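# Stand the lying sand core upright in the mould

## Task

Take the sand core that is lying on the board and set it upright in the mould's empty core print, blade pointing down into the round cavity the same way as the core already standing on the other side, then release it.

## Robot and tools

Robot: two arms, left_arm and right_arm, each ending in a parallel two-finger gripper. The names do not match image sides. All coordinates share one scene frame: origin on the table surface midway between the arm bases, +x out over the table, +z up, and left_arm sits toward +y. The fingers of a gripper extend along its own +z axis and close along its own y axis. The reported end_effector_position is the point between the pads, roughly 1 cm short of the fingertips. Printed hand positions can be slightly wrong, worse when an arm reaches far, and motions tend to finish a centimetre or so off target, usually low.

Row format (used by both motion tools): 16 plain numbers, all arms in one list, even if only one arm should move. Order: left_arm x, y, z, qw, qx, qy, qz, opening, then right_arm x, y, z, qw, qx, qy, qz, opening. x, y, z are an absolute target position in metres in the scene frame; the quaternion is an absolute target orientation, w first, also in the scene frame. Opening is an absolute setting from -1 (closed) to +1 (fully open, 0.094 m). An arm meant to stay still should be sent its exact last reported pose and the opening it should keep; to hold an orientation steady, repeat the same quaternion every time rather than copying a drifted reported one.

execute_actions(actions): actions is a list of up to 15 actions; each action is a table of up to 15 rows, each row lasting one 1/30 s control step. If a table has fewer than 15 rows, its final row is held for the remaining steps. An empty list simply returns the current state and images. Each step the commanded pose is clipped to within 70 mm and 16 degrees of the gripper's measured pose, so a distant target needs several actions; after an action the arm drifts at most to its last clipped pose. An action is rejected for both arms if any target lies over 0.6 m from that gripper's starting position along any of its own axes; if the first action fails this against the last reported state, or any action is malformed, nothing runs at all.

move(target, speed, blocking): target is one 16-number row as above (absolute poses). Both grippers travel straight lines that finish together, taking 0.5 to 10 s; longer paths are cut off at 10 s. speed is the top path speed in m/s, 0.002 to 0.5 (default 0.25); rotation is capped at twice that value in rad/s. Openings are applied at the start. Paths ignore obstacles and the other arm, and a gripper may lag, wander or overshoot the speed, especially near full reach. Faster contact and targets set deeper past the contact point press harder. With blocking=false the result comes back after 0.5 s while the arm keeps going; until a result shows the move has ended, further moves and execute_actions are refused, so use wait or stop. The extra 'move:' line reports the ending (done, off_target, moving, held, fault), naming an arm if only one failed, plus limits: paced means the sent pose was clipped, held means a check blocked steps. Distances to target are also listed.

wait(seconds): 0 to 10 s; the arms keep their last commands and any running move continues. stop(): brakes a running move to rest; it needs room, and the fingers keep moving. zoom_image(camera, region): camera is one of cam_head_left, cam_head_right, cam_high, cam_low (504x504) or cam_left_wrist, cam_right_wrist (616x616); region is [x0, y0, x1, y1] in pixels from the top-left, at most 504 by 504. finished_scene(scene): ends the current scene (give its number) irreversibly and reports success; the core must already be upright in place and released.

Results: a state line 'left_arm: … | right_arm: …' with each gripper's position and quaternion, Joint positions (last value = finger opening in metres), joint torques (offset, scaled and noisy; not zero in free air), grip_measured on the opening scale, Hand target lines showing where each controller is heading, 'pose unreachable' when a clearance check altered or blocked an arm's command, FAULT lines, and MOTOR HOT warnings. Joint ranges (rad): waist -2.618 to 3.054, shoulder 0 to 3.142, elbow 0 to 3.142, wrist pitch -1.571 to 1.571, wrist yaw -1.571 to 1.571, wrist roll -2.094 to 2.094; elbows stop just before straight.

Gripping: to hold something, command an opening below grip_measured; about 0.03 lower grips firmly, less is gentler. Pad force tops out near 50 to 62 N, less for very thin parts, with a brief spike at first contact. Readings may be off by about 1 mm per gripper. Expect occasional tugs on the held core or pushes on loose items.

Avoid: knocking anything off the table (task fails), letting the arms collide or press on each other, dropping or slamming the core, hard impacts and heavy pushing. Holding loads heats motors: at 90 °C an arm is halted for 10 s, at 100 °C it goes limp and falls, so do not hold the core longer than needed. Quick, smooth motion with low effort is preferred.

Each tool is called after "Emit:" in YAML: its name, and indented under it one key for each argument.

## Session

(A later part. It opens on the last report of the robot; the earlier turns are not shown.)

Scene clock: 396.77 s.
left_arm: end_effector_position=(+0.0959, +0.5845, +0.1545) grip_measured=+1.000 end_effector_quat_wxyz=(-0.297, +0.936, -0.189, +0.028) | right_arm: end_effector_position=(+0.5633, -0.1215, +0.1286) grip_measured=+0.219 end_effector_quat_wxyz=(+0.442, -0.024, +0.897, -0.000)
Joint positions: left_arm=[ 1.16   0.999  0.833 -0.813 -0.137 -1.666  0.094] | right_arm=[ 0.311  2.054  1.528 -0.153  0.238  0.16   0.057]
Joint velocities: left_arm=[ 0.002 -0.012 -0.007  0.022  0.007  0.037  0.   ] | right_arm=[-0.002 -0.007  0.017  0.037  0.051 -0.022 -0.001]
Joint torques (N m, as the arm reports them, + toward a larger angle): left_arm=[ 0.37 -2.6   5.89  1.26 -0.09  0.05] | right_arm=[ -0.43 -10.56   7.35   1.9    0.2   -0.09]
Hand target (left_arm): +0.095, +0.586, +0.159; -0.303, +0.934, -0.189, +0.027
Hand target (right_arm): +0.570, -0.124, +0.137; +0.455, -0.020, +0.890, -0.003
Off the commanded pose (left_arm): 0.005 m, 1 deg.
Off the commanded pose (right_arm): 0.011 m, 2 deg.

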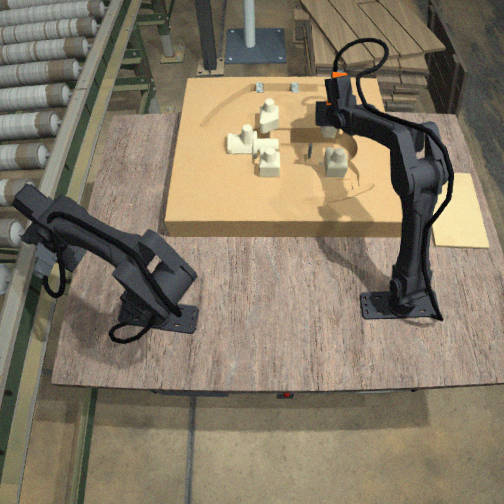

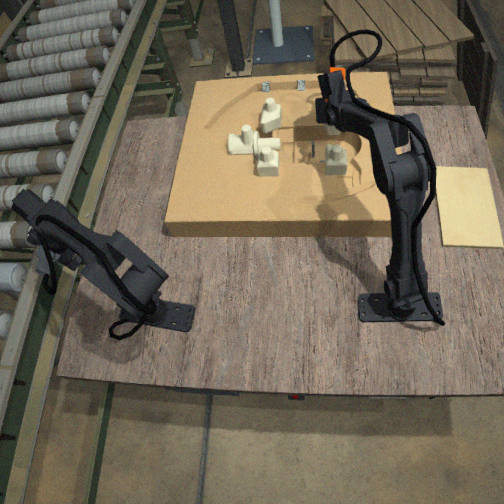

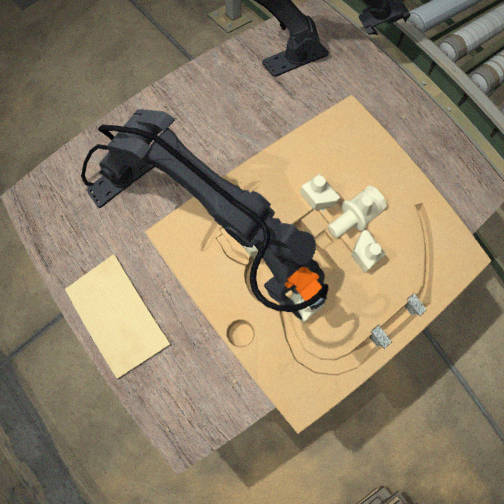

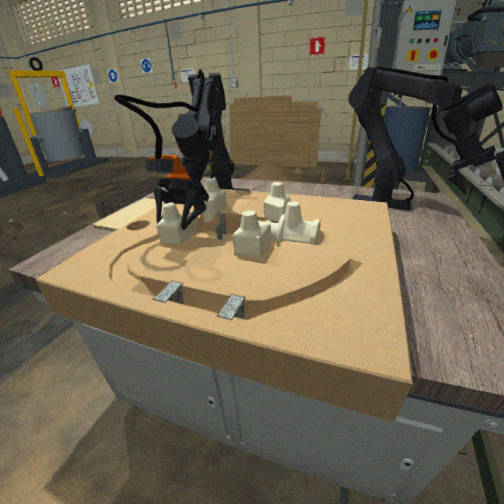

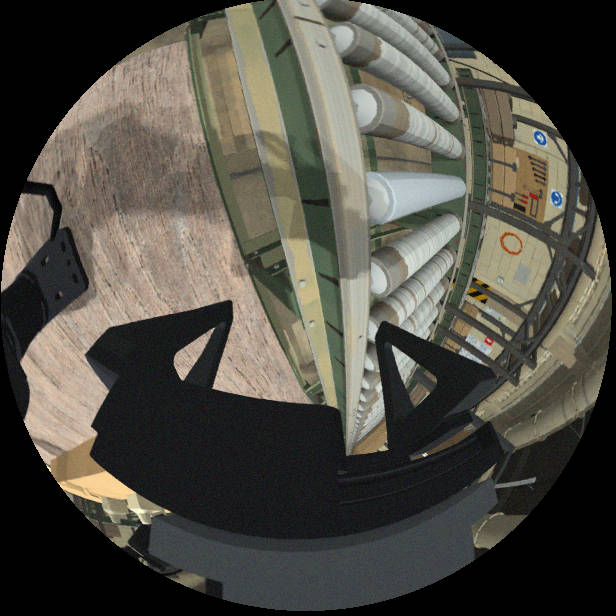

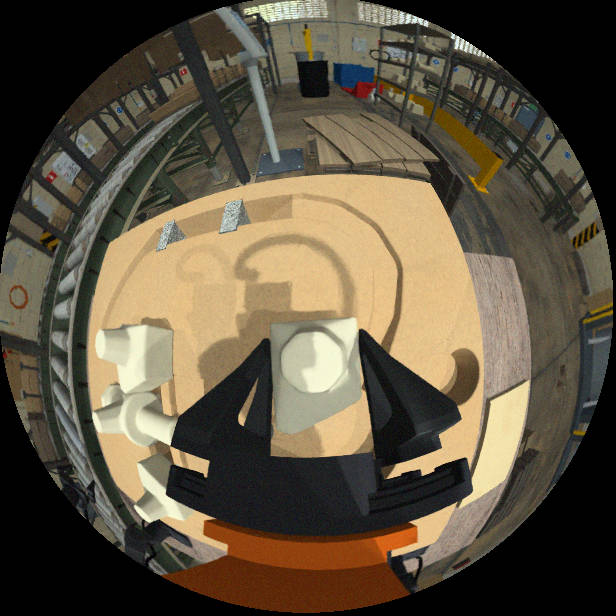

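The core slid into its print. Opening and retreating.

Emit:
execute_actions:
  actions:
    - [[0.095,0.586,0.159,-0.303,0.934,-0.189,0.027,1,0.570,-0.124,0.137,0.455,-0.02,0.890,-0.003,1]]

Emit:
move:
  target: [0.095,0.586,0.159,-0.303,0.934,-0.189,0.027,1,0.52,-0.124,0.25,0.455,-0.02,0.890,-0.003,1]
  speed: 0.15

Emit:
zoom_image:
  camera: "cam_low"
  region: [140,185,290,270]

Scene clock: 400.23 s.
left_arm: end_effector_position=(+0.0959, +0.5845, +0.1545) grip_measured=+1.000 end_effector_quat_wxyz=(-0.297, +0.936, -0.189, +0.028) | right_arm: end_effector_position=(+0.5634, -0.1214, +0.1288) grip_measured=+1.000 end_effector_quat_wxyz=(+0.442, -0.024, +0.897, +0.000)
Joint positions: left_arm=[ 1.16   0.999  0.833 -0.813 -0.137 -1.666  0.094] | right_arm=[ 0.311  2.054  1.528 -0.152  0.238  0.16   0.094]
Joint velocities: left_arm=[-0.002  0.017 -0.012  0.022 -0.066  0.022  0.   ] | right_arm=[ 0.007 -0.007  0.012 -0.022  0.007 -0.037  0.   ]
Joint torques (N m, as the arm reports them, + toward a larger angle): left_arm=[ 0.39 -2.59  5.85  1.26 -0.09  0.05] | right_arm=[ -0.45 -10.55   7.37   1.92   0.2   -0.09]
Hand target (left_arm): +0.095, +0.586, +0.159; -0.303, +0.934, -0.189, +0.027
Hand target (right_arm): +0.570, -0.124, +0.137; +0.455, -0.020, +0.890, -0.003
Off the commanded pose (left_arm): 0.005 m, 1 deg.
Off the commanded pose (right_arm): 0.011 m, 2 deg.

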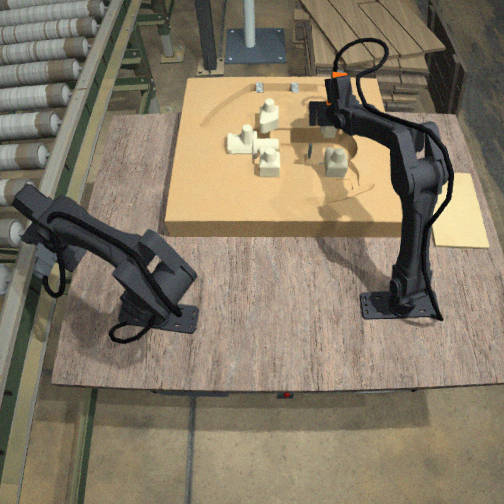

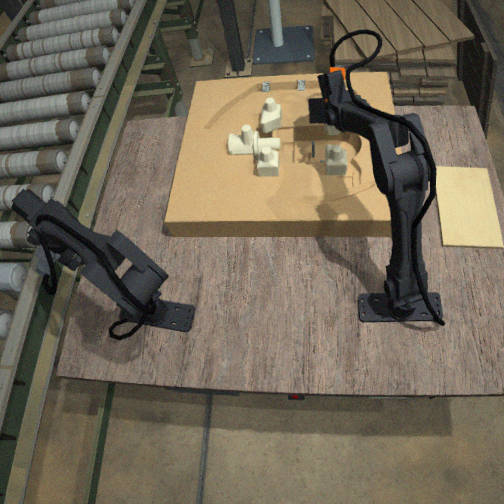

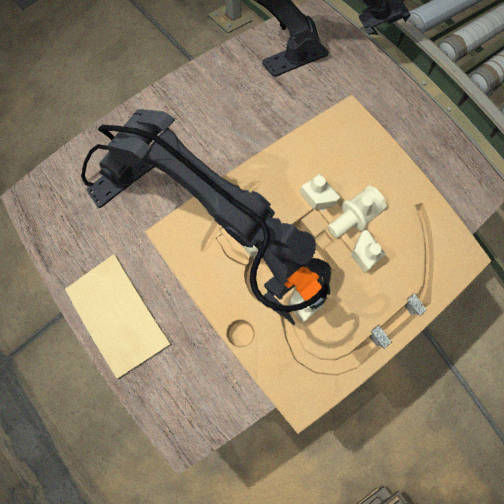

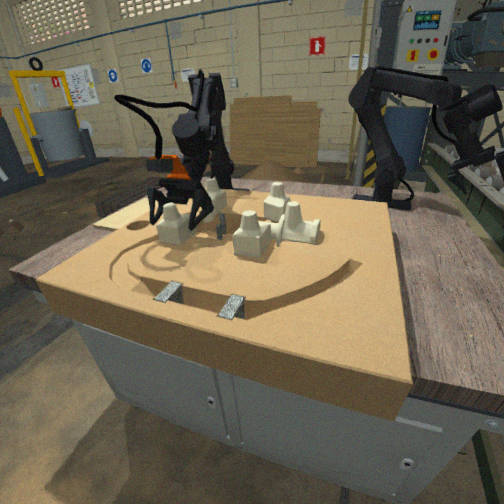

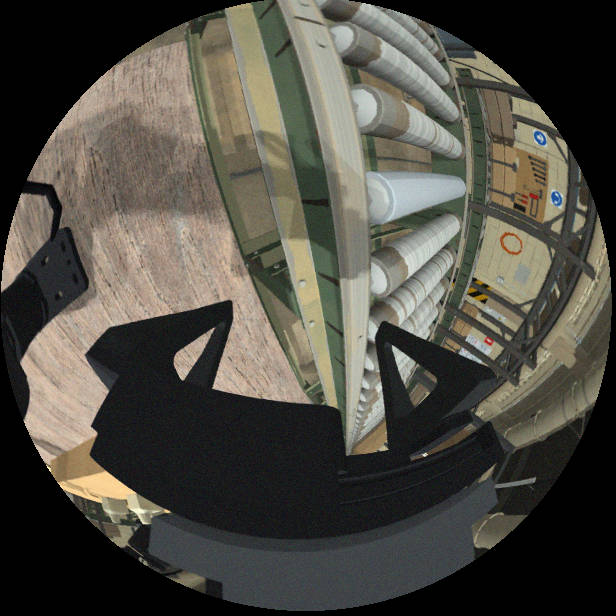

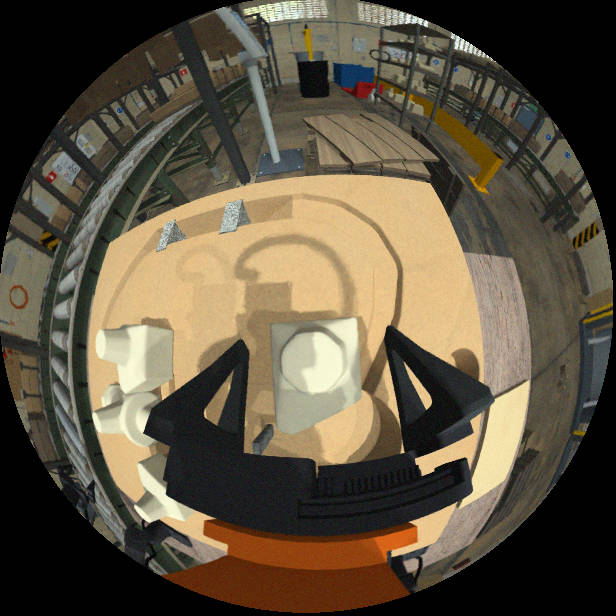

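Scene clock: 401.77 s.
left_arm: end_effector_position=(+0.0959, +0.5845, +0.1545) grip_measured=+1.000 end_effector_quat_wxyz=(-0.297, +0.936, -0.189, +0.028) | right_arm: end_effector_position=(+0.5210, -0.1263, +0.2243) grip_measured=+1.000 end_effector_quat_wxyz=(+0.432, -0.027, +0.901, -0.009)
Joint positions: left_arm=[ 1.16   0.999  0.833 -0.813 -0.137 -1.666  0.094] | right_arm=[ 0.338  1.861  1.661 -0.507  0.267  0.17   0.094]
Joint velocities: left_arm=[ 0.002  0.002 -0.012 -0.037  0.022 -0.081  0.   ] | right_arm=[0.002 0.007 0.007 0.007 0.051 0.007 0.   ]
Joint torques (N m, as the arm reports them, + toward a larger angle): left_arm=[ 0.36 -2.49  5.85  1.27 -0.08  0.03] | right_arm=[  0.63 -11.31   8.47   1.69   0.22   0.07]
Hand target (left_arm): +0.095, +0.586, +0.159; -0.303, +0.934, -0.189, +0.027
Hand target (right_arm): +0.520, -0.124, +0.250; +0.455, -0.020, +0.890, -0.003
Off the commanded pose (left_arm): 0.005 m, 1 deg.
Off the commanded pose (right_arm): 0.026 m, 3 deg.
move: off_target (right_arm)

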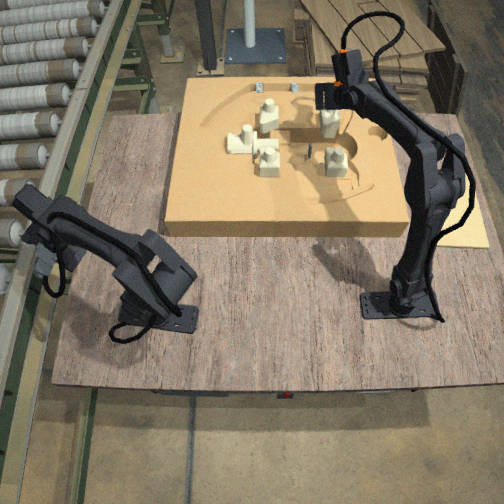

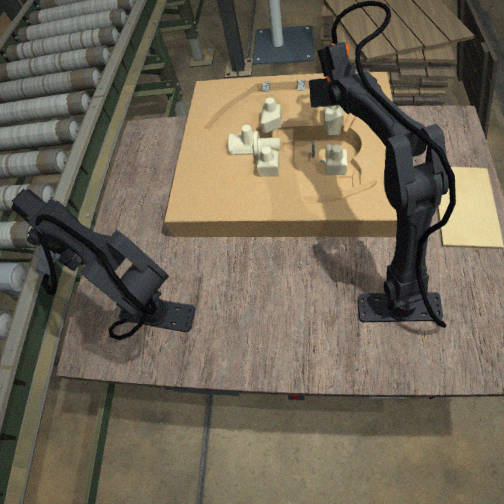

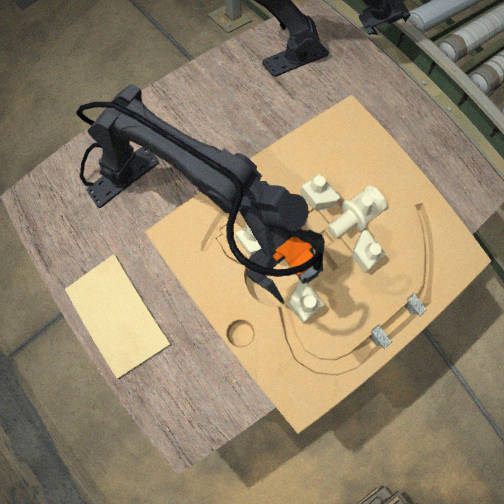

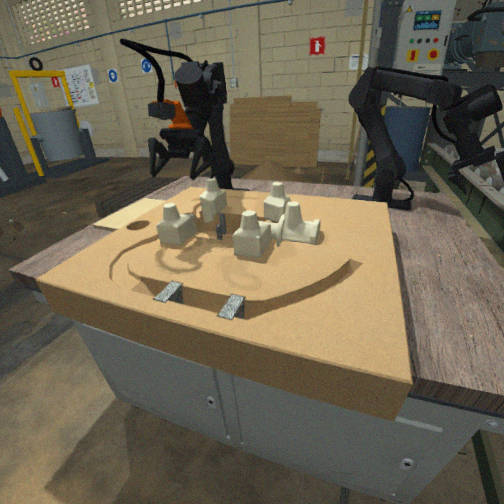

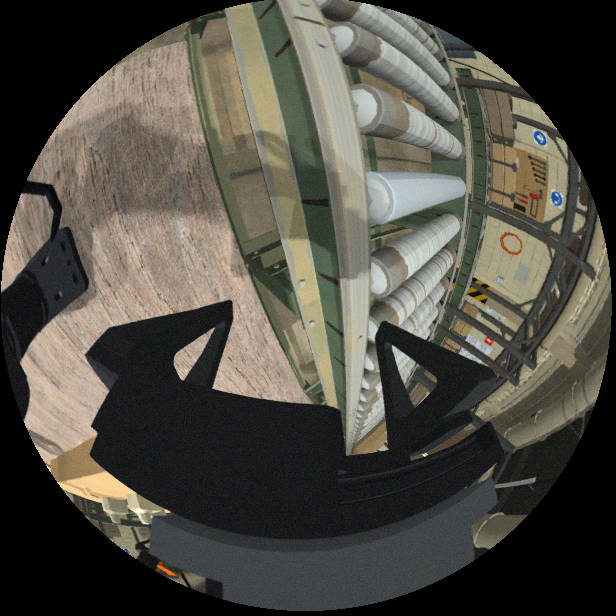

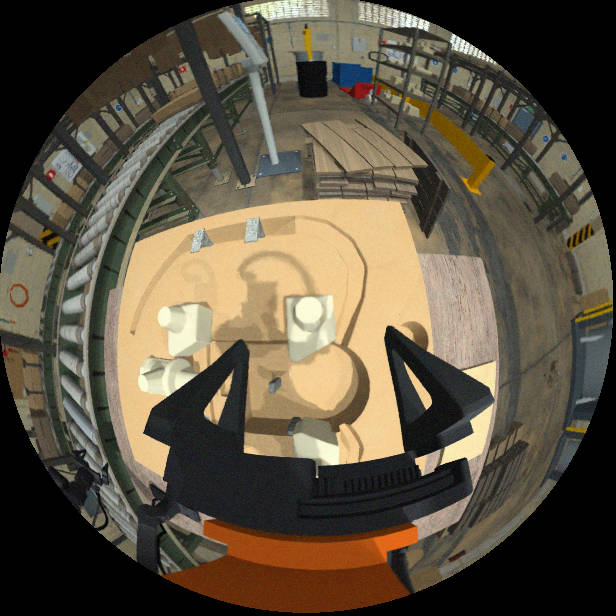

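Region (140, 185, 290, 270) of cam_low's 504x504 image, scaled by 3.360, with more detail than that image has; it fills the top 286 rows of this view, and the rest is white.

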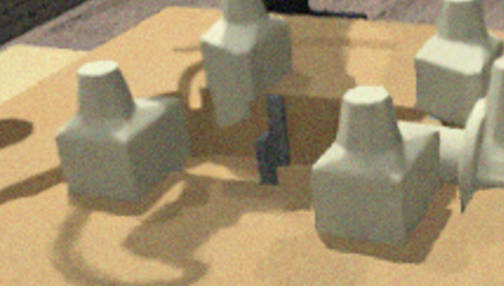

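Emit:
finished_scene:
  scene: 1

The scene is finished: the task was done.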